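## Task

Place the AAA battery inside the middle-row drawer on the left (left as seen when facing the drawer fronts). All other objects must still be on the table at the end, and every drawer must be closed. Drawers can slide fully out because nothing stops them. Dropping the battery in from just above the drawer rim is allowed. The chest may move a few centimetres or rotate a little but has to stay upright. Nothing counts as done if the robot is what holds it in place at the end.

## Robot and tools

Robot: two arms, left_arm and right_arm, each with six joints and a parallel gripper carrying a fisheye wrist camera (cam_left_wrist, cam_right_wrist, both 616x616). The arm names do not refer to sides of any image.

World frame: origin on the table top midway between the arms, +z up, +x pointing out over the table, left_arm on the +y side. The state line reports, per arm, the gripper position in metres, orientation as quaternion wxyz, and linear (m/s) and angular (rad/s) velocity. At long reach the printed position can be somewhat wrong.

Gripper geometry: the fingers extend along the gripper's own +z axis and close along its own y axis. The reported position is the point between the pads when closed. Closed fingertips stick out about 33 mm past it, fully open ones about 9 mm. Closing pushes the tips about 24 mm further out, so keep that clearance above surfaces.

The 18-number row (used by both execute_actions and move): all values in [-1, 1]. Numbers 1-9 are left_arm: dx, dy, dz, rx, ry, rz, then gripper position, force_limit, speed. Numbers 10-18 are the same nine for right_arm. Both arms always appear, even if one is idle. dx..rz are an offset, not a pose, expressed in that gripper's own axes, measured from the gripper pose in the most recent result that showed it. (Before any result in the scene shows it, and for a second or later call within one reply, the base is where the gripper is when the action begins.) Scale: 1.0 equals 0.6 m of translation or 180 degrees of rotation; rx, ry, rz form a single rotation vector. Every row counts from the same base, not from the preceding row, so all-zero offsets pull the arm back to the base; they do not mean hold still. Each control step the command is clipped to within 70 mm and 16 degrees of the measured pose.

Gripper numbers: position +1 is fully open (140 mm), about -0.8 is pads touching, -1 closes until blocked. force_limit: -1 about 14 N, 0 about 60 N, +1 about 107 N. speed: -1 about 30 mm/s, 0 about 140, +1 about 250. These are absolute commands, so to leave a gripper unchanged, repeat its previous three values (a 0 is a real command). To grasp, send -1 and confirm object_status = 2. object_status: 0 moving, 1 blocked while opening, 2 blocked while closing (holding), 3 reached the target or pads met (a thin item may still be held). To squeeze harder while holding, raise force_limit and also change position, e.g. -1 to -0.98. position_measured is in counts: 3 fully open, 230 pads together, not linear in mm.

Tools:
- execute_actions {actions, pictures}. actions is a list of zero or one item. Empty list: just report the state. {rows: [...], steps: n}: up to 15 rows, n at most 15 (default 15), each step 1/30 s, the last row repeats if rows run out. {steps: n} alone: a wait of up to 300 steps counted from the previous result, your reply time included. pictures (boolean) toggles images.
- move {target, speed}: target is one 18-number row as above; the gripper follows a straight line toward it. speed in m/s, 0.002 to 0.5, default 0.25; rotation up to twice that in rad/s. Both arms finish together, duration 0.5-10 s (cut off at 10 s). Paths ignore obstacles and the other arm; grippers lag and can overshoot speed near full reach. The gripper numbers apply at the start. The result adds a move: line with the ending (done, off_target, moving, held, fault), limits that acted (paced = pose clipped; held = some steps blocked, after which the arm may jump fast), and each gripper's distance from its target.
- wait {seconds}: 0 to 10, nothing new is sent.
- zoom_image {camera, region}: region [x0, y0, x1, y1] in pixels of that camera's latest image, at most 504x504.
- finished_scene {scene}: 1 or 2; permanent; the next scene's goal arrives in its result.

Other result lines: pose unreachable (clearance check altered or blocked that arm's command), HELD (steps not sent), Hand target (where the controller is now driving the gripper), MOTOR HOT and OVER-TEMPERATURE FAULT (heat from holding loads; brakes until cooled).

Safety: a joint hitting its load limit (waist and shoulder 306, elbow 144, wrist joints 40.5 N m, held weight included) or an outside force of 144 N causes a 10 s stop and cancels the rest of the call. Arms are stiff, so aim only slightly past contact, approach slowly, and never let the arms collide. Drawers have no stops: pull gently and not too far so one does not fall out. Keep the chest upright, avoid knocking anything off the table, release the battery so it rests in the drawer, and close all drawers. Held parts may be tugged briefly; grip firmly.

Each tool is called after "Call:" as name(argument=value, ...), one argument or row to a line, values as JSON.

## Session

Call:
execute_actions(
  actions=[],
)

Scene clock: 0.00 s of 7200.00 s.
left_arm: end_effector_position=(+0.8827, +0.8745, +0.2040) position_measured=3 object_status=3 end_effector_quat_wxyz=(-0.011, +0.993, -0.111, +0.034) end_effector_velocity=(-0.001, +0.001, -0.000) end_effector_angular_velocity=(-0.000, +0.001, +0.001) | right_arm: end_effector_position=(+0.0263, +0.3004, +0.3591) position_measured=3 object_status=3 end_effector_quat_wxyz=(+0.458, +0.233, +0.802, -0.306) end_effector_velocity=(+0.000, +0.000, -0.001) end_effector_angular_velocity=(-0.000, +0.000, +0.000)
Joint positions: left_arm=[ 0.442  0.751  0.946 -0.008  1.374  2.101] | right_arm=[ 1.723  0.83   0.886 -0.782  2.356  0.404]
Joint velocities: left_arm=[ 0.001 -0.     0.001 -0.     0.    -0.   ] | right_arm=[-0.     0.001 -0.     0.    -0.    -0.   ]
Hand target (left_arm): +0.883, +0.875, +0.204; -0.011, +0.993, -0.111, +0.034
Hand target (right_arm): +0.026, +0.300, +0.359; +0.458, +0.233, +0.802, -0.306
camera_calibration (this result's frames):
cam_left_wrist: T_world_to_cam=[[-0.304046, -0.950478, -0.0644065, 1.11686], [-0.904302, 0.266687, 0.333341, 0.50545], [-0.299657, 0.159594, -0.940604, 0.507273], [0, 0, 0, 1]] pos_world=[0.948663, 0.845796, 0.380589]
cam_right_wrist: T_world_to_cam=[[0.542518, 0.705812, -0.455526, -0.0594364], [0.320282, 0.327512, 0.888907, -0.427396], [0.776591, -0.628144, -0.0483779, 0.376208], [0, 0, 0, 1]] pos_world=[-0.123028, 0.418241, 0.37104]

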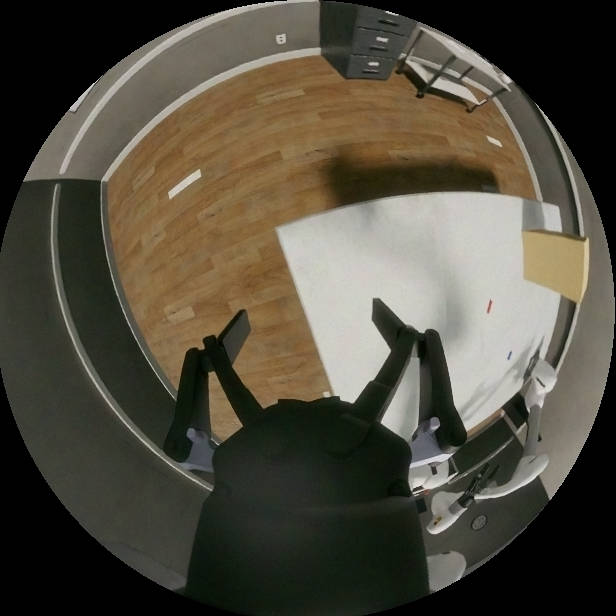

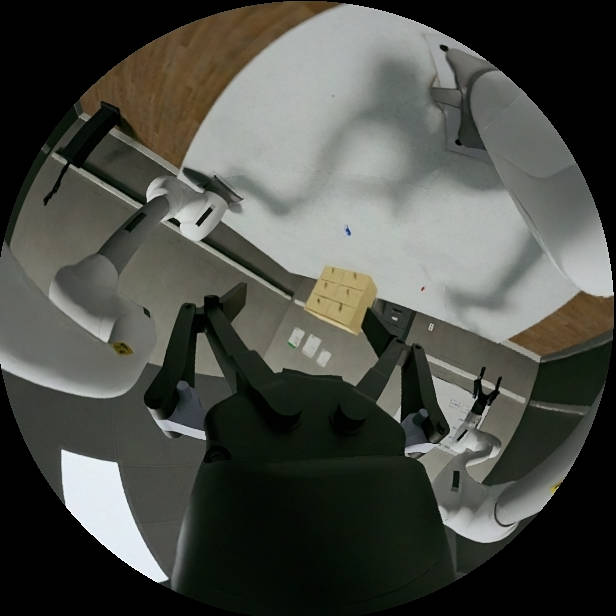

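Call:
move(
  target=[0,0,0,0,0,0,1,0,0,-0.147,0.062,0.87,-0.004,0.37,0.896,0,0,0.5],
  speed=0.35,
)

Scene clock: 11.17 s of 7200.00 s.
left_arm: end_effector_position=(+0.8827, +0.8745, +0.2040) position_measured=3 object_status=3 end_effector_quat_wxyz=(-0.011, +0.993, -0.111, +0.034) end_effector_velocity=(+0.000, -0.000, +0.000) end_effector_angular_velocity=(+0.000, -0.001, -0.000) | right_arm: end_effector_position=(+0.4009, -0.0488, +0.2209) position_measured=129 object_status=3 end_effector_quat_wxyz=(-0.000, +0.866, -0.001, +0.501) end_effector_velocity=(-0.000, -0.000, +0.000) end_effector_angular_velocity=(-0.000, -0.001, +0.000)
Joint positions: left_arm=[ 0.442  0.751  0.946 -0.008  1.374  2.101] | right_arm=[ 1.231  0.043  2.288 -1.39   0.966  3.748]
Joint velocities: left_arm=[-0.     0.    -0.001 -0.    -0.001 -0.   ] | right_arm=[ 0.    -0.     0.    -0.001  0.001  0.001]
Hand target (left_arm): +0.883, +0.875, +0.204; -0.011, +0.993, -0.111, +0.034
Hand target (right_arm): +0.401, -0.049, +0.221; -0.000, +0.866, -0.001, +0.501
Off the commanded pose (left_arm): 0.000 m, 0 deg.
Off the commanded pose (right_arm): 0.001 m, 0 deg.
After step 90, 3.40 s passed at rest.
move: done
camera_calibration (this result's frames):
cam_left_wrist: T_world_to_cam=[[-0.304046, -0.950478, -0.0644063, 1.11686], [-0.904302, 0.266687, 0.333341, 0.505449], [-0.299657, 0.159594, -0.940604, 0.507273], [0, 0, 0, 1]] pos_world=[0.948663, 0.845796, 0.380589]
cam_right_wrist: T_world_to_cam=[[0.106095, -0.97811, 0.17901, -0.126531], [-0.788438, -0.192446, -0.584235, 0.434336], [0.605895, -0.0791538, -0.791597, 0.118609], [0, 0, 0, 1]] pos_world=[0.284007, -0.0307867, 0.370295]

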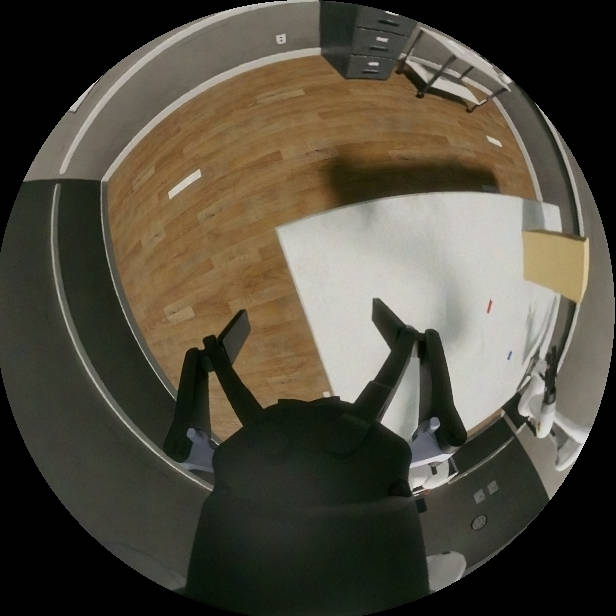

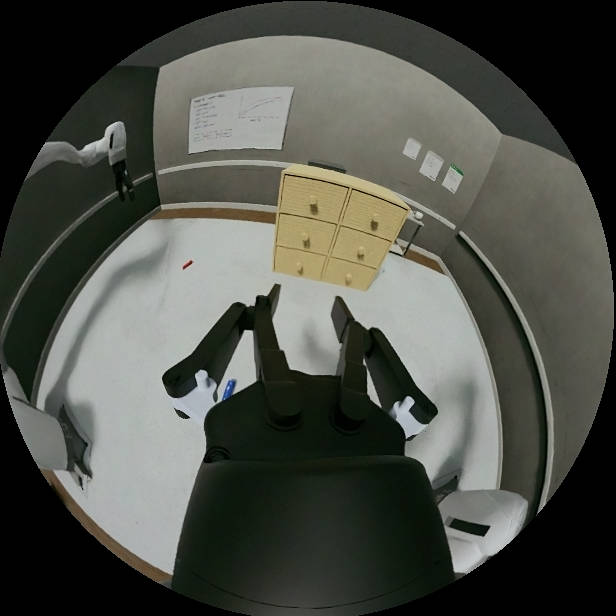

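Call:
zoom_image(
  camera="cam_right_wrist",
  region=[160, 150, 430, 410],
)

Region (160, 150, 430, 410) of cam_right_wrist's 616x616 image, scaled by 1.867, with more detail than that image has; it fills the top 485 rows of this view, and the rest is white.

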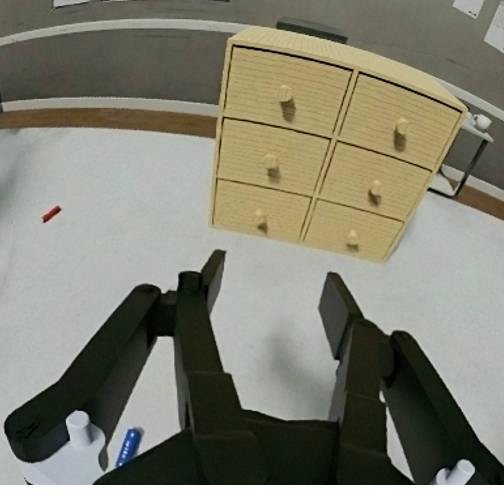

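Call:
move(
  target=[0,0,0,0,0,0,1,0,0,0.102,-0.032,0.363,0,0,0,-0.3,0,0],
  speed=0.3,
)

Call:
zoom_image(
  camera="cam_right_wrist",
  region=[200, 200, 420, 400],
)

Scene clock: 21.50 s of 7200.00 s.
left_arm: end_effector_position=(+0.8827, +0.8745, +0.2040) position_measured=3 object_status=3 end_effector_quat_wxyz=(-0.011, +0.993, -0.111, +0.034) end_effector_velocity=(-0.001, +0.001, -0.000) end_effector_angular_velocity=(-0.000, +0.000, +0.002) | right_arm: end_effector_position=(+0.6203, -0.0302, +0.1650) position_measured=167 object_status=3 end_effector_quat_wxyz=(+0.000, +0.866, -0.001, +0.501) end_effector_velocity=(+0.000, -0.000, -0.000) end_effector_angular_velocity=(-0.000, -0.000, -0.000)
Joint positions: left_arm=[ 0.442  0.751  0.946 -0.008  1.374  2.101] | right_arm=[ 0.868  0.291  2.119 -1.719  0.712  3.845]
Joint velocities: left_arm=[ 0.002  0.     0.001 -0.    -0.     0.   ] | right_arm=[-0.001  0.     0.    -0.001  0.     0.   ]
Hand target (left_arm): +0.883, +0.875, +0.204; -0.011, +0.993, -0.111, +0.034
Hand target (right_arm): +0.620, -0.030, +0.165; +0.000, +0.866, -0.001, +0.501
Off the commanded pose (left_arm): 0.000 m, 0 deg.
Off the commanded pose (right_arm): 0.000 m, 0 deg.
After step 90, 6.17 s passed at rest.
move: done
camera_calibration (this result's frames):
cam_left_wrist: T_world_to_cam=[[-0.304046, -0.950478, -0.0644066, 1.11686], [-0.904302, 0.266687, 0.333341, 0.50545], [-0.299656, 0.159594, -0.940604, 0.507273], [0, 0, 0, 1]] pos_world=[0.948663, 0.845796, 0.380589]
cam_right_wrist: T_world_to_cam=[[0.106179, -0.977971, 0.17972, -0.121735], [-0.788114, -0.192978, -0.584496, 0.578095], [0.606302, -0.0795785, -0.791243, -0.0573972], [0, 0, 0, 1]] pos_world=[0.503331, -0.0120616, 0.314357]

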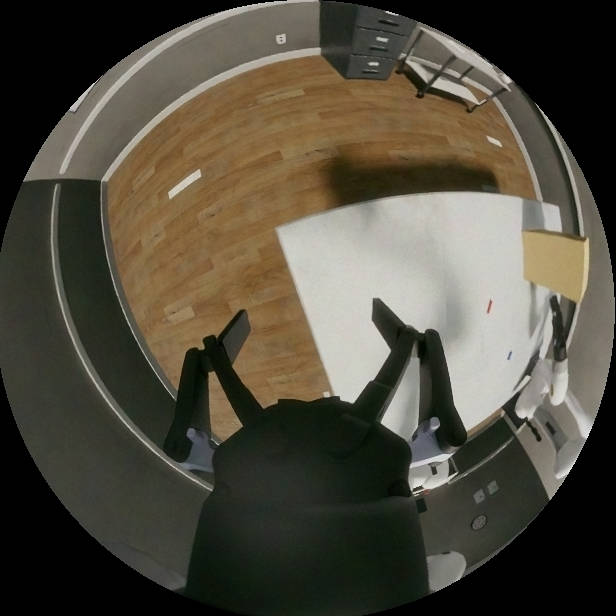

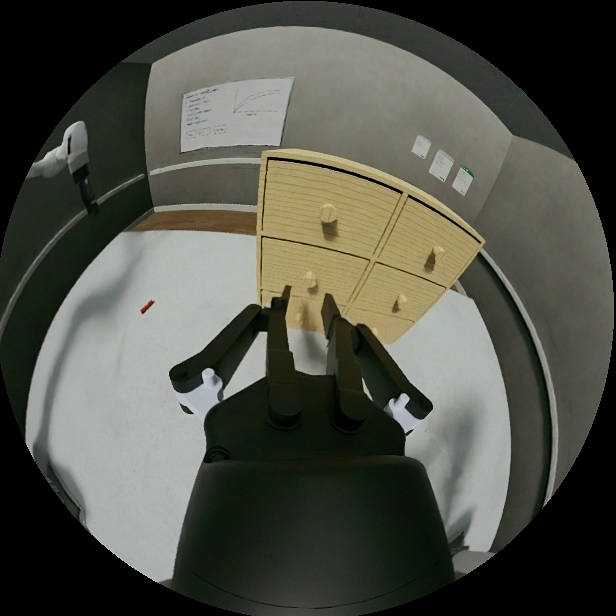

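Region (200, 200, 420, 400) of cam_right_wrist's 616x616 image, scaled by 2.291, with more detail than that image has; it fills the top 458 rows of this view, and the rest is white.

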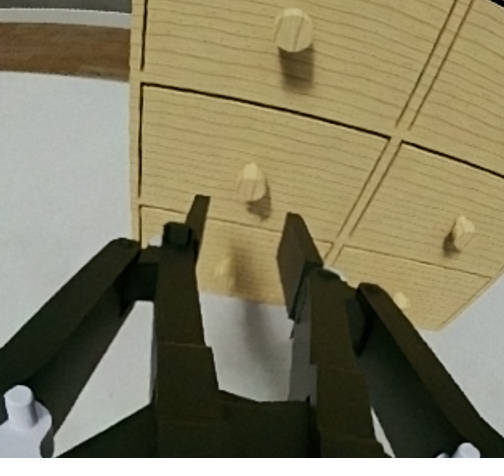

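Call:
move(
  target=[0,0,0,0,0,0,1,0,0,0.022,0.003,0.0875,0,0,0,-0.3,0,0],
  speed=0.07,
)

Call:
zoom_image(
  camera="cam_right_wrist",
  region=[200, 200, 420, 400],
)

Scene clock: 26.20 s of 7200.00 s.
left_arm: end_effector_position=(+0.8827, +0.8745, +0.2040) position_measured=3 object_status=3 end_effector_quat_wxyz=(-0.011, +0.993, -0.111, +0.034) end_effector_velocity=(-0.001, +0.001, -0.001) end_effector_angular_velocity=(-0.001, +0.002, +0.001) | right_arm: end_effector_position=(+0.6723, -0.0321, +0.1502) position_measured=167 object_status=3 end_effector_quat_wxyz=(+0.000, +0.866, -0.001, +0.501) end_effector_velocity=(+0.001, +0.001, +0.001) end_effector_angular_velocity=(+0.001, -0.002, +0.000)
Joint positions: left_arm=[ 0.442  0.751  0.946 -0.008  1.374  2.101] | right_arm=[ 0.799  0.351  2.066 -1.789  0.669  3.871]
Joint velocities: left_arm=[ 0.001  0.     0.002 -0.     0.001 -0.   ] | right_arm=[ 0.    -0.    -0.001 -0.001  0.     0.   ]
Hand target (left_arm): +0.883, +0.875, +0.204; -0.011, +0.993, -0.111, +0.034
Hand target (right_arm): +0.672, -0.032, +0.150; +0.000, +0.866, -0.001, +0.501
Off the commanded pose (left_arm): 0.000 m, 0 deg.
Off the commanded pose (right_arm): 0.000 m, 0 deg.
After step 90, 0.63 s passed at rest.
move: done
camera_calibration (this result's frames):
cam_left_wrist: T_world_to_cam=[[-0.304046, -0.950478, -0.0644064, 1.11686], [-0.904302, 0.266687, 0.333341, 0.505449], [-0.299656, 0.159594, -0.940604, 0.507273], [0, 0, 0, 1]] pos_world=[0.948663, 0.845796, 0.380589]
cam_right_wrist: T_world_to_cam=[[0.106186, -0.97794, 0.179883, -0.126533], [-0.788082, -0.193085, -0.584504, 0.610066], [0.606342, -0.079696, -0.7912, -0.100898], [0, 0, 0, 1]] pos_world=[0.555397, -0.0139885, 0.299517]

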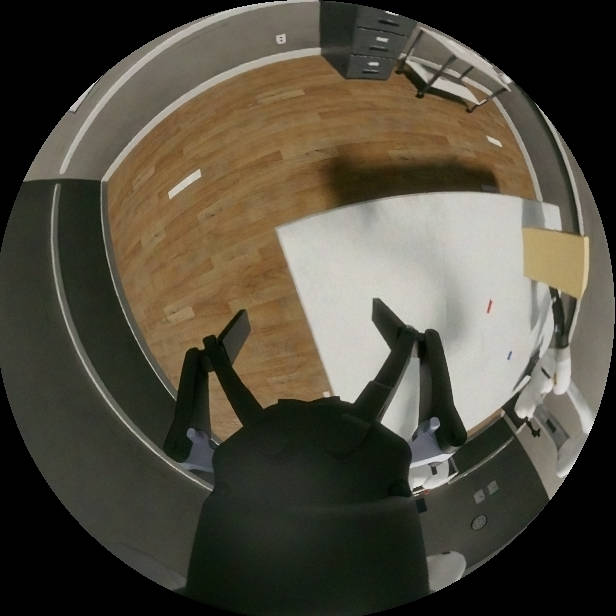

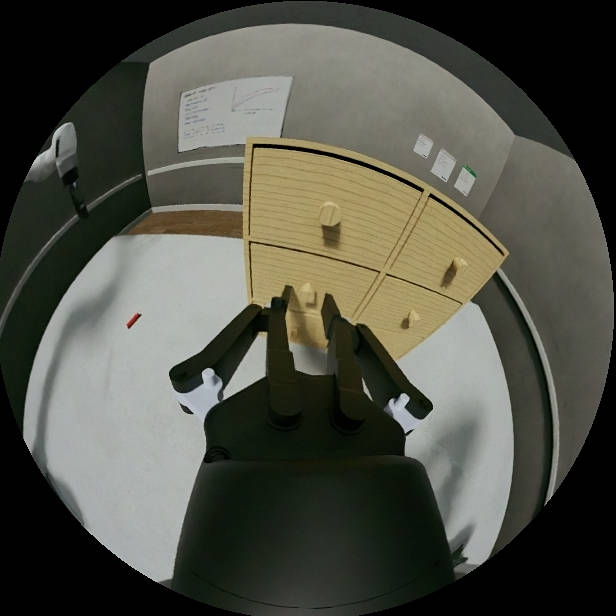

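Region (200, 200, 420, 400) of cam_right_wrist's 616x616 image, scaled by 2.291, with more detail than that image has; it fills the top 458 rows of this view, and the rest is white.

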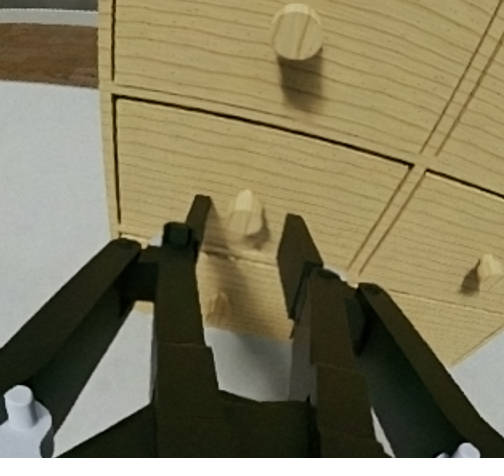

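Call:
move(
  target=[0,0,0,0,0,0,1,0,0,0.010,0,0.017,0,0,0,-0.3,0,0],
  speed=0.04,
)

Call:
zoom_image(
  camera="cam_right_wrist",
  region=[200, 200, 420, 400],
)

Call:
execute_actions(
  actions=[
    {"rows":[[0,0,0,0,0,0,1,0,0,0,0,0,0,0,0,-1,0.3,0]],"steps":15},
  ],
  pictures=false,
)

Call:
wait(
  seconds=0.3,
)

Call:
zoom_image(
  camera="cam_right_wrist",
  region=[200, 200, 420, 400],
)

Scene clock: 32.10 s of 7200.00 s.
left_arm: end_effector_position=(+0.8827, +0.8745, +0.2040) position_measured=3 object_status=3 end_effector_quat_wxyz=(-0.011, +0.993, -0.111, +0.034) end_effector_velocity=(-0.000, -0.001, -0.001) end_effector_angular_velocity=(-0.000, +0.002, -0.001) | right_arm: end_effector_position=(+0.6842, -0.0322, +0.1503) position_measured=167 object_status=3 end_effector_quat_wxyz=(+0.000, +0.866, -0.001, +0.501) end_effector_velocity=(-0.000, -0.001, -0.000) end_effector_angular_velocity=(-0.001, +0.001, -0.000)
Joint positions: left_arm=[ 0.442  0.751  0.946 -0.008  1.374  2.101] | right_arm=[ 0.785  0.361  2.051 -1.795  0.659  3.865]
Joint velocities: left_arm=[-0.001 -0.     0.002  0.     0.    -0.   ] | right_arm=[-0.     0.     0.001  0.    -0.    -0.001]
Hand target (left_arm): +0.883, +0.875, +0.204; -0.011, +0.993, -0.111, +0.034
Hand target (right_arm): +0.684, -0.032, +0.150; +0.000, +0.866, -0.001, +0.501
Off the commanded pose (left_arm): 0.000 m, 0 deg.
Off the commanded pose (right_arm): 0.000 m, 0 deg.
After step 90, 2.20 s passed at rest.
move: done
camera_calibration (this result's frames):
cam_left_wrist: T_world_to_cam=[[-0.304046, -0.950478, -0.0644063, 1.11686], [-0.904302, 0.266687, 0.333341, 0.505449], [-0.299657, 0.159594, -0.940604, 0.507273], [0, 0, 0, 1]] pos_world=[0.948663, 0.845796, 0.380589]
cam_right_wrist: T_world_to_cam=[[0.106173, -0.977933, 0.179929, -0.127849], [-0.78808, -0.193103, -0.584501, 0.619435], [0.606348, -0.0797397, -0.791191, -0.10801], [0, 0, 0, 1]] pos_world=[0.56723, -0.0140253, 0.299608]

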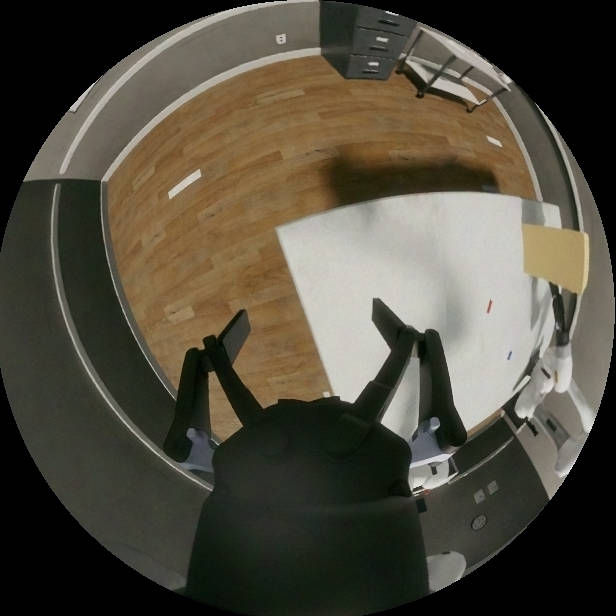

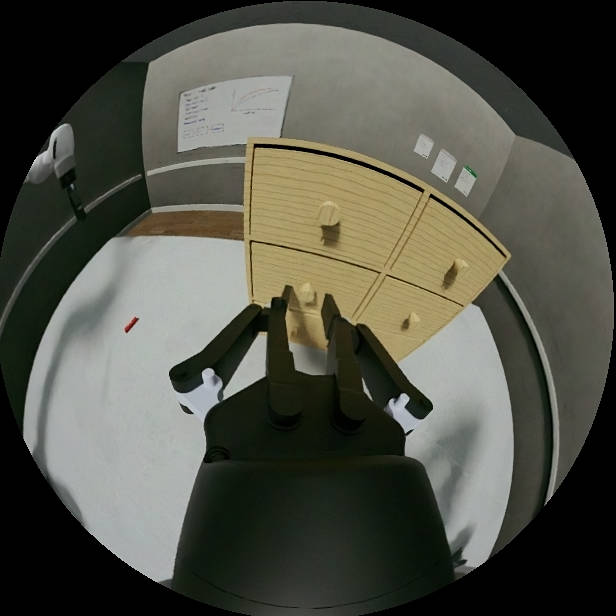

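Region (200, 200, 420, 400) of cam_right_wrist's 616x616 image, scaled by 2.291, with more detail than that image has; it fills the top 458 rows of this view, and the rest is white.

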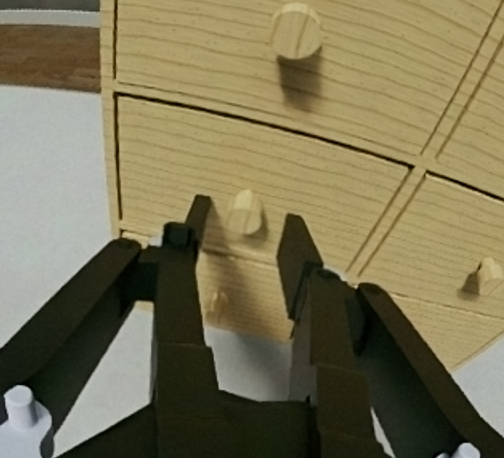

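Scene clock: 32.60 s of 7200.00 s.
left_arm: end_effector_position=(+0.8827, +0.8745, +0.2040) position_measured=3 object_status=3 end_effector_quat_wxyz=(-0.011, +0.993, -0.111, +0.034) end_effector_velocity=(-0.001, +0.002, -0.000) end_effector_angular_velocity=(-0.000, +0.001, +0.003) | right_arm: end_effector_position=(+0.6843, -0.0322, +0.1503) position_measured=215 object_status=0 end_effector_quat_wxyz=(+0.000, +0.866, -0.001, +0.501) end_effector_velocity=(+0.001, +0.001, +0.000) end_effector_angular_velocity=(+0.001, -0.001, +0.000)
Joint positions: left_arm=[ 0.442  0.751  0.946 -0.008  1.374  2.101] | right_arm=[ 0.785  0.361  2.051 -1.795  0.659  3.865]
Joint velocities: left_arm=[ 0.003 -0.     0.     0.     0.    -0.   ] | right_arm=[-0.     0.001 -0.001 -0.    -0.     0.   ]
Hand target (left_arm): +0.883, +0.875, +0.204; -0.011, +0.993, -0.111, +0.034
Hand target (right_arm): +0.684, -0.032, +0.150; +0.000, +0.866, -0.001, +0.501
Off the commanded pose (left_arm): 0.000 m, 0 deg.
Off the commanded pose (right_arm): 0.000 m, 0 deg.
Steps of this call (steps 1 to 15: all 15 steps of this action). Readings (end_effector_position | what the end effector reports):
1: left_arm (+0.8827, +0.8745, +0.2040) | right_arm (+0.6842, -0.0322, +0.1503) | left_arm position_measured=3 object_status=3 | right_arm position_measured=167 object_status=0
2: left_arm (+0.8827, +0.8745, +0.2040) | right_arm (+0.6842, -0.0322, +0.1503) | left_arm position_measured=3 object_status=3 | right_arm position_measured=169 object_status=0
4: left_arm (+0.8827, +0.8745, +0.2040) | right_arm (+0.6842, -0.0322, +0.1502) | left_arm position_measured=3 object_status=3 | right_arm position_measured=185 object_status=0
8: left_arm (+0.8827, +0.8745, +0.2040) | right_arm (+0.6842, -0.0321, +0.1502) | left_arm position_measured=3 object_status=3 | right_arm position_measured=213 object_status=0
15: the state above

Scene clock: 32.90 s of 7200.00 s.
left_arm: end_effector_position=(+0.8827, +0.8745, +0.2040) position_measured=3 object_status=3 end_effector_quat_wxyz=(-0.011, +0.993, -0.111, +0.034) end_effector_velocity=(-0.001, +0.002, +0.000) end_effector_angular_velocity=(+0.000, -0.000, +0.002) | right_arm: end_effector_position=(+0.6842, -0.0322, +0.1503) position_measured=215 object_status=2 end_effector_quat_wxyz=(+0.000, +0.866, -0.001, +0.501) end_effector_velocity=(-0.002, -0.000, -0.001) end_effector_angular_velocity=(-0.002, +0.001, +0.001)
Joint positions: left_arm=[ 0.442  0.751  0.946 -0.008  1.374  2.101] | right_arm=[ 0.785  0.361  2.051 -1.795  0.659  3.865]
Joint velocities: left_arm=[ 0.002 -0.     0.     0.    -0.     0.   ] | right_arm=[ 0.001 -0.001  0.003  0.     0.    -0.   ]
Hand target (left_arm): +0.883, +0.875, +0.204; -0.011, +0.993, -0.111, +0.034
Hand target (right_arm): +0.684, -0.032, +0.150; +0.000, +0.866, -0.001, +0.501
Off the commanded pose (left_arm): 0.000 m, 0 deg.
Off the commanded pose (right_arm): 0.000 m, 0 deg.
Steps of this call (steps 1 to 9: nothing new was sent). Readings (end_effector_position | what the end effector reports):
1: left_arm (+0.8827, +0.8745, +0.2040) | right_arm (+0.6843, -0.0322, +0.1503) | left_arm position_measured=3 object_status=3 | right_arm position_measured=215 object_status=2
2: left_arm (+0.8827, +0.8745, +0.2040) | right_arm (+0.6843, -0.0322, +0.1503) | left_arm position_measured=3 object_status=3 | right_arm position_measured=215 object_status=2
4: left_arm (+0.8827, +0.8745, +0.2040) | right_arm (+0.6843, -0.0322, +0.1503) | left_arm position_measured=3 object_status=3 | right_arm position_measured=215 object_status=2
8: left_arm (+0.8827, +0.8745, +0.2040) | right_arm (+0.6842, -0.0322, +0.1503) | left_arm position_measured=3 object_status=3 | right_arm position_measured=215 object_status=2
9: the state above
camera_calibration (this result's frames):
cam_left_wrist: T_world_to_cam=[[-0.304046, -0.950478, -0.0644065, 1.11686], [-0.904302, 0.266687, 0.333341, 0.505449], [-0.299657, 0.159594, -0.940604, 0.507273], [0, 0, 0, 1]] pos_world=[0.948663, 0.845796, 0.380589]
cam_right_wrist: T_world_to_cam=[[0.10618, -0.977916, 0.180015, -0.127899], [-0.788055, -0.193163, -0.584514, 0.619452], [0.606378, -0.079798, -0.791162, -0.108082], [0, 0, 0, 1]] pos_world=[0.567281, -0.0140442, 0.299592]

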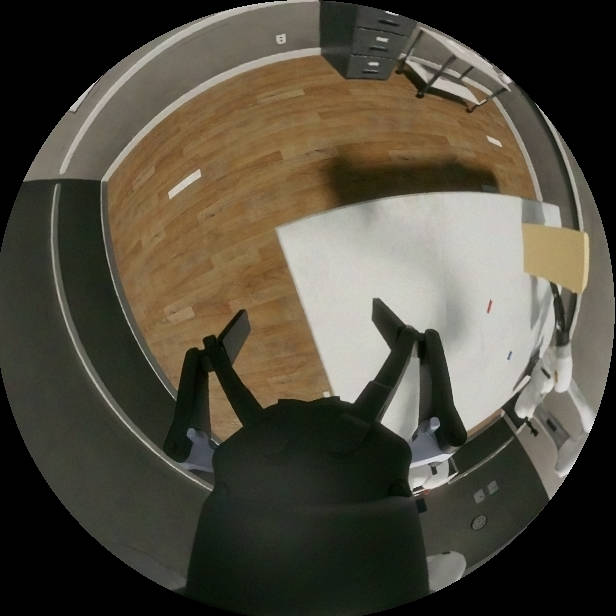

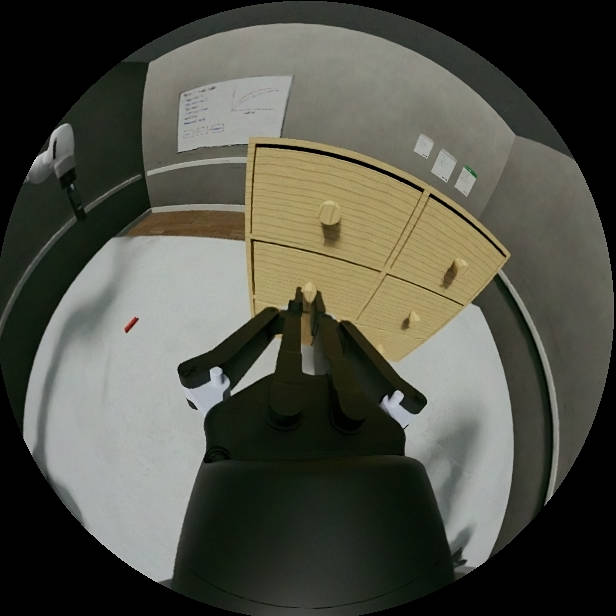

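Region (200, 200, 420, 400) of cam_right_wrist's 616x616 image, scaled by 2.291, with more detail than that image has; it fills the top 458 rows of this view, and the rest is white.

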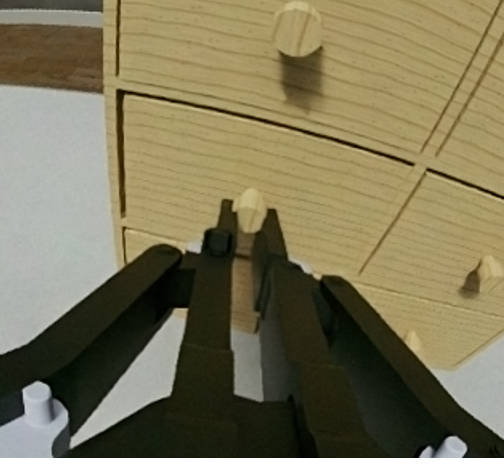

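Call:
move(
  target=[0,0,0,0,0,0,1,0,0,-0.067,0,-0.115,0,0,0,-1,0.3,0],
  speed=0.06,
)

Scene clock: 35.77 s of 7200.00 s.
left_arm: end_effector_position=(+0.8827, +0.8745, +0.2040) position_measured=3 object_status=3 end_effector_quat_wxyz=(-0.011, +0.993, -0.111, +0.034) end_effector_velocity=(+0.000, +0.001, +0.000) end_effector_angular_velocity=(+0.001, -0.001, +0.001) | right_arm: end_effector_position=(+0.6044, -0.0319, +0.1499) position_measured=215 object_status=2 end_effector_quat_wxyz=(+0.000, +0.866, -0.001, +0.501) end_effector_velocity=(-0.000, -0.001, -0.000) end_effector_angular_velocity=(-0.000, +0.000, -0.000)
Joint positions: left_arm=[ 0.442  0.751  0.946 -0.008  1.374  2.101] | right_arm=[ 0.888  0.298  2.148 -1.743  0.731  3.898]
Joint velocities: left_arm=[ 0.001 -0.    -0.     0.    -0.001 -0.   ] | right_arm=[-0.    -0.001  0.001 -0.    -0.     0.   ]
Hand target (left_arm): +0.883, +0.875, +0.204; -0.011, +0.993, -0.111, +0.034
Hand target (right_arm): +0.604, -0.032, +0.150; +0.000, +0.866, -0.001, +0.501
Off the commanded pose (left_arm): 0.000 m, 0 deg.
Off the commanded pose (right_arm): 0.000 m, 0 deg.
move: done
camera_calibration (this result's frames):
cam_left_wrist: T_world_to_cam=[[-0.304046, -0.950478, -0.0644065, 1.11686], [-0.904302, 0.266687, 0.333341, 0.505449], [-0.299657, 0.159594, -0.940604, 0.507273], [0, 0, 0, 1]] pos_world=[0.948663, 0.845796, 0.380589]
cam_right_wrist: T_world_to_cam=[[0.106223, -0.97796, 0.179752, -0.119093], [-0.788126, -0.19303, -0.584463, 0.556377], [0.606279, -0.0795838, -0.79126, -0.0598178], [0, 0, 0, 1]] pos_world=[0.487412, -0.0138317, 0.299257]

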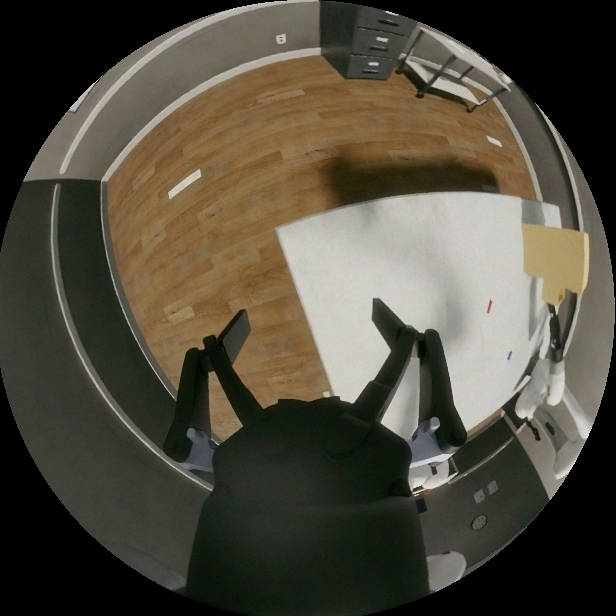

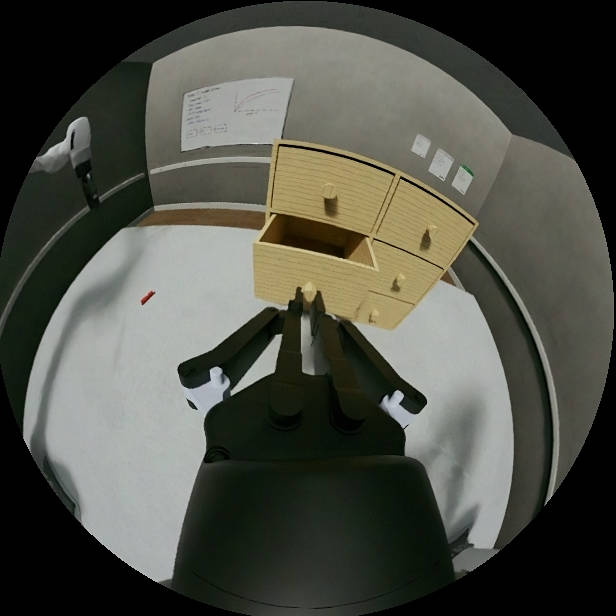

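Call:
execute_actions(
  actions=[
    {"rows":[[0,0,0,0,0,0,1,0,0,0,0,0,0,0,0,-0.3,0,0.5]],"steps":12},
  ],
  pictures=false,
)

Call:
move(
  target=[0,0,0,0,0,0,-0.3,0,0.5,-0.083,0,-0.144,0,0,0,-0.3,0,0.5],
)

Call:
move(
  target=[-0.203,0.965,0.116,-0.029,0.147,0.063,-0.3,0,0.5,0,0.35,-0.1,0,0,0,-0.3,0,0.5],
  speed=0.35,
)

Scene clock: 49.67 s of 7200.00 s.
left_arm: end_effector_position=(+0.8827, +0.8745, +0.2040) position_measured=3 object_status=3 end_effector_quat_wxyz=(-0.011, +0.993, -0.111, +0.034) end_effector_velocity=(+0.000, +0.001, +0.000) end_effector_angular_velocity=(+0.000, -0.001, +0.001) | right_arm: end_effector_position=(+0.6043, -0.0319, +0.1499) position_measured=167 object_status=0 end_effector_quat_wxyz=(+0.000, +0.866, -0.001, +0.501) end_effector_velocity=(+0.000, +0.000, +0.001) end_effector_angular_velocity=(+0.001, -0.001, -0.001)
Joint positions: left_arm=[ 0.442  0.751  0.946 -0.008  1.374  2.101] | right_arm=[ 0.888  0.298  2.148 -1.743  0.731  3.898]
Joint velocities: left_arm=[ 0.001 -0.    -0.    -0.    -0.001  0.   ] | right_arm=[-0.    -0.001 -0.001  0.    -0.     0.   ]
Hand target (left_arm): +0.883, +0.875, +0.204; -0.011, +0.993, -0.111, +0.034
Hand target (right_arm): +0.604, -0.032, +0.150; +0.000, +0.866, -0.001, +0.501
Off the commanded pose (left_arm): 0.000 m, 0 deg.
Off the commanded pose (right_arm): 0.000 m, 0 deg.
Steps of this call (steps 1 to 90: nothing new was sent; then 10.50 s passed at rest; steps 91 to 102: all 12 steps of this action). Readings (end_effector_position | what the end effector reports):
91: left_arm (+0.8827, +0.8745, +0.2040) | right_arm (+0.6043, -0.0319, +0.1499) | left_arm position_measured=3 object_status=3 | right_arm position_measured=215 object_status=0
92: left_arm (+0.8827, +0.8745, +0.2040) | right_arm (+0.6043, -0.0319, +0.1499) | left_arm position_measured=3 object_status=3 | right_arm position_measured=215 object_status=0
94: left_arm (+0.8827, +0.8745, +0.2040) | right_arm (+0.6043, -0.0319, +0.1499) | left_arm position_measured=3 object_status=3 | right_arm position_measured=193 object_status=0
98: left_arm (+0.8827, +0.8745, +0.2040) | right_arm (+0.6043, -0.0319, +0.1499) | left_arm position_measured=3 object_status=3 | right_arm position_measured=167 object_status=0
102: the state above

Scene clock: 50.67 s of 7200.00 s.
left_arm: end_effector_position=(+0.8827, +0.8745, +0.2040) position_measured=167 object_status=3 end_effector_quat_wxyz=(-0.011, +0.993, -0.111, +0.034) end_effector_velocity=(+0.000, -0.001, +0.000) end_effector_angular_velocity=(+0.000, -0.000, -0.001) | right_arm: end_effector_position=(+0.5046, -0.0316, +0.1499) position_measured=167 object_status=3 end_effector_quat_wxyz=(-0.000, +0.866, -0.001, +0.501) end_effector_velocity=(-0.001, +0.000, -0.000) end_effector_angular_velocity=(-0.001, +0.000, +0.002)
Joint positions: left_arm=[ 0.442  0.751  0.946 -0.008  1.374  2.101] | right_arm=[ 1.045  0.232  2.246 -1.639  0.832  3.925]
Joint velocities: left_arm=[-0.001 -0.    -0.     0.    -0.     0.   ] | right_arm=[ 0.001 -0.     0.     0.    -0.    -0.002]
Hand target (left_arm): +0.883, +0.875, +0.204; -0.011, +0.993, -0.111, +0.034
Hand target (right_arm): +0.505, -0.032, +0.150; -0.000, +0.866, -0.001, +0.501
Off the commanded pose (left_arm): 0.000 m, 0 deg.
Off the commanded pose (right_arm): 0.000 m, 0 deg.
move: done
camera_calibration (this result's frames):
cam_left_wrist: T_world_to_cam=[[-0.304046, -0.950478, -0.0644064, 1.11686], [-0.904302, 0.266687, 0.333341, 0.505449], [-0.299657, 0.159594, -0.940604, 0.507273], [0, 0, 0, 1]] pos_world=[0.948663, 0.845796, 0.380589]
cam_right_wrist: T_world_to_cam=[[0.106171, -0.97805, 0.179294, -0.108105], [-0.788298, -0.192692, -0.584342, 0.477858], [0.606064, -0.0792969, -0.791453, 0.000857153], [0, 0, 0, 1]] pos_world=[0.387652, -0.0135844, 0.299293]

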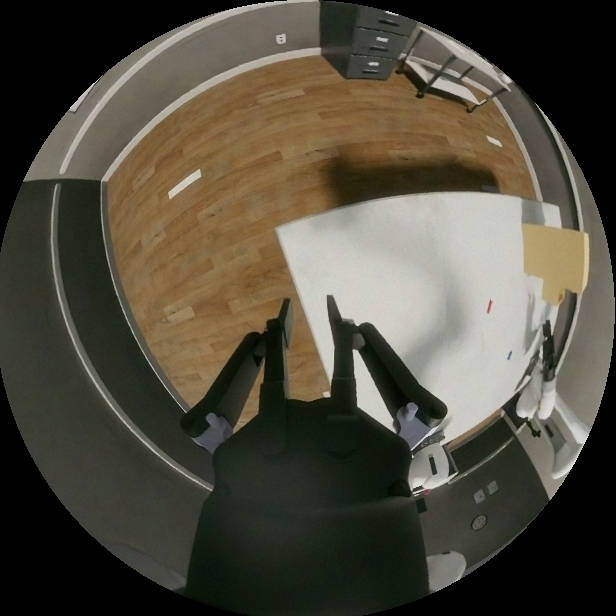

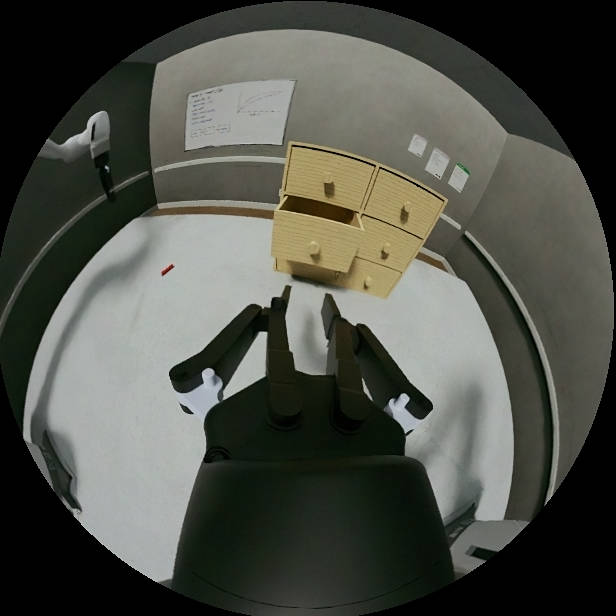

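Scene clock: 52.80 s of 7200.00 s.
left_arm: end_effector_position=(+0.6425, +0.3370, +0.1106) position_measured=167 object_status=3 end_effector_quat_wxyz=(+0.057, +0.943, -0.209, +0.254) end_effector_velocity=(-0.000, +0.000, -0.001) end_effector_angular_velocity=(+0.001, +0.000, +0.000) | right_arm: end_effector_position=(+0.4523, -0.2417, +0.1799) position_measured=167 object_status=3 end_effector_quat_wxyz=(+0.000, +0.866, -0.001, +0.501) end_effector_velocity=(-0.000, -0.000, -0.000) end_effector_angular_velocity=(-0.000, +0.001, -0.000)
Joint positions: left_arm=[-0.163  0.227  2.04  -0.201  0.358  1.878] | right_arm=[ 0.811 -0.143  2.565 -1.784  0.678  3.875]
Joint velocities: left_arm=[-0.001  0.     0.001  0.002 -0.    -0.003] | right_arm=[-0.  0.  0. -0. -0.  0.]
Hand target (left_arm): +0.643, +0.337, +0.111; +0.057, +0.943, -0.209, +0.254
Hand target (right_arm): +0.452, -0.242, +0.180; +0.000, +0.866, -0.001, +0.501
Off the commanded pose (left_arm): 0.002 m, 0 deg.
Off the commanded pose (right_arm): 0.000 m, 0 deg.
move: done
camera_calibration (this result's frames):
cam_left_wrist: T_world_to_cam=[[-0.477625, -0.875797, -0.0696668, 0.613902], [-0.867169, 0.482676, -0.122646, 0.416535], [0.14104, 0.00183392, -0.990002, 0.208772], [0, 0, 0, 1]] pos_world=[0.624976, 0.336219, 0.30054]
cam_right_wrist: T_world_to_cam=[[0.106065, -0.977953, 0.179881, -0.313438], [-0.78813, -0.192983, -0.584472, 0.413581], [0.606301, -0.0797776, -0.791224, 0.0393978], [0, 0, 0, 1]] pos_world=[0.335314, -0.22357, 0.329281]

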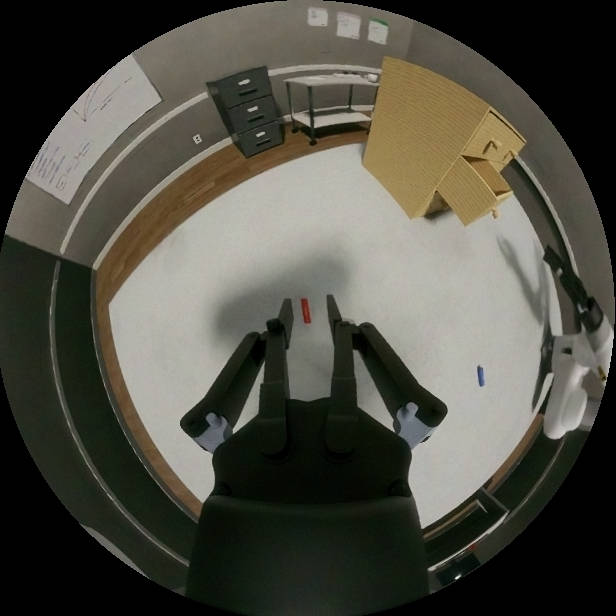

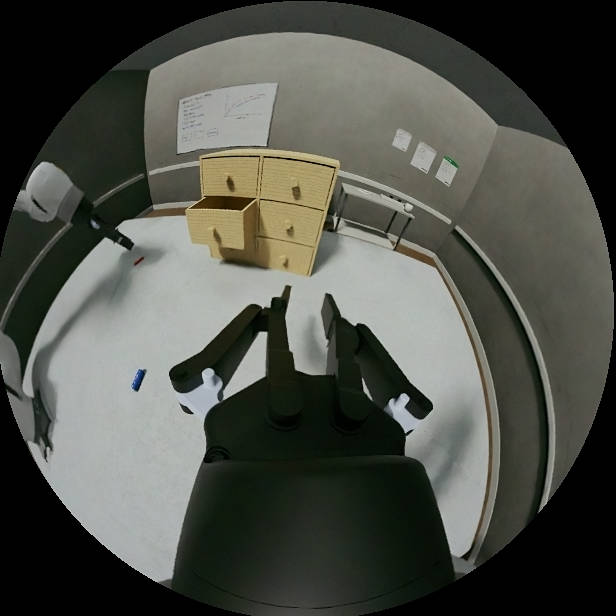

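Call:
move(
  target=[-0.0575,-0.011,0.099,0,0,0,-0.3,0,0.5,0,0,0,0,0,0,-0.3,0,0.5],
  speed=0.1,
)

Call:
zoom_image(
  camera="cam_left_wrist",
  region=[220, 240, 400, 400],
)

Scene clock: 58.10 s of 7200.00 s.
left_arm: end_effector_position=(+0.6454, +0.3427, +0.0419) position_measured=167 object_status=3 end_effector_quat_wxyz=(+0.057, +0.943, -0.209, +0.254) end_effector_velocity=(-0.000, +0.000, -0.001) end_effector_angular_velocity=(-0.000, +0.001, -0.001) | right_arm: end_effector_position=(+0.4522, -0.2417, +0.1799) position_measured=167 object_status=3 end_effector_quat_wxyz=(+0.000, +0.866, -0.001, +0.501) end_effector_velocity=(-0.001, -0.001, -0.001) end_effector_angular_velocity=(-0.001, +0.001, -0.000)
Joint positions: left_arm=[-0.152  0.316  2.085 -0.337  0.231  2.028] | right_arm=[ 0.811 -0.143  2.565 -1.784  0.678  3.875]
Joint velocities: left_arm=[ 0.001  0.001  0.001 -0.006 -0.     0.007] | right_arm=[-0.     0.     0.001  0.    -0.    -0.001]
Hand target (left_arm): +0.645, +0.343, +0.042; +0.057, +0.943, -0.209, +0.254
Hand target (right_arm): +0.452, -0.242, +0.180; +0.000, +0.866, -0.001, +0.501
Off the commanded pose (left_arm): 0.000 m, 0 deg.
Off the commanded pose (right_arm): 0.000 m, 0 deg.
After step 90, 1.33 s passed at rest.
move: done
camera_calibration (this result's frames):
cam_left_wrist: T_world_to_cam=[[-0.477801, -0.875718, -0.0694496, 0.61552], [-0.867071, 0.48282, -0.122775, 0.407724], [0.141048, 0.00155545, -0.990001, 0.140406], [0, 0, 0, 1]] pos_world=[0.627818, 0.341946, 0.231808]
cam_right_wrist: T_world_to_cam=[[0.106048, -0.977957, 0.179873, -0.313452], [-0.788126, -0.192966, -0.584483, 0.413577], [0.606309, -0.0797793, -0.791217, 0.039401], [0, 0, 0, 1]] pos_world=[0.335303, -0.223593, 0.329286]

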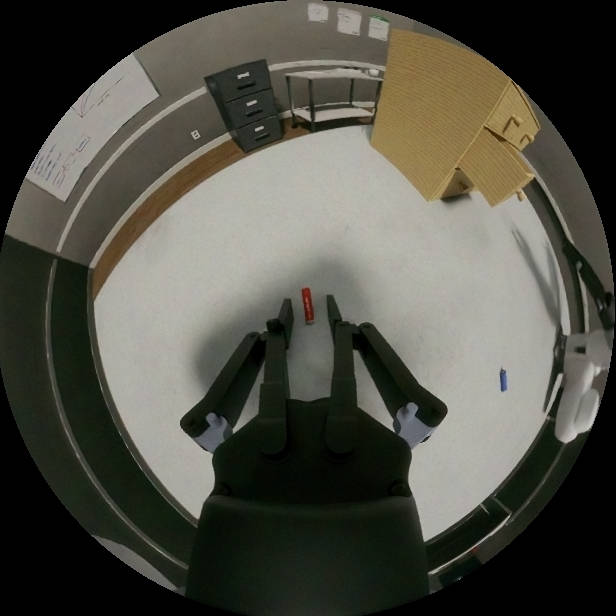

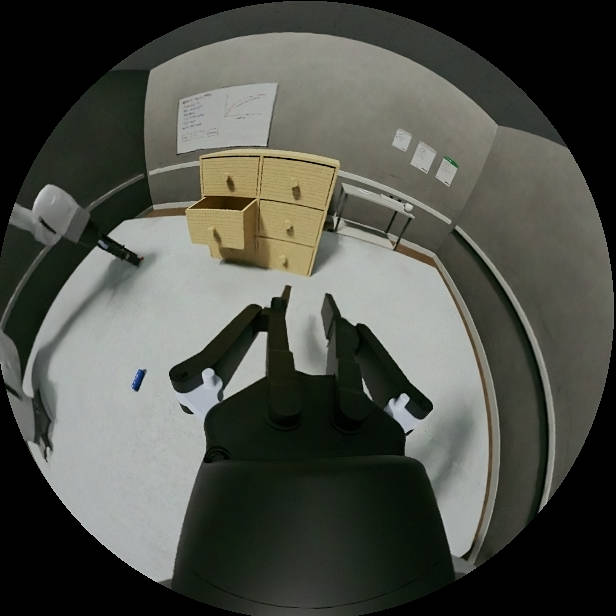

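Region (220, 240, 400, 400) of cam_left_wrist's 616x616 image, scaled by 2.800, with more detail than that image has.

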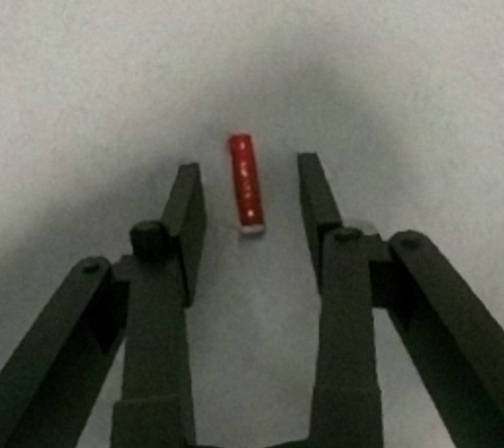

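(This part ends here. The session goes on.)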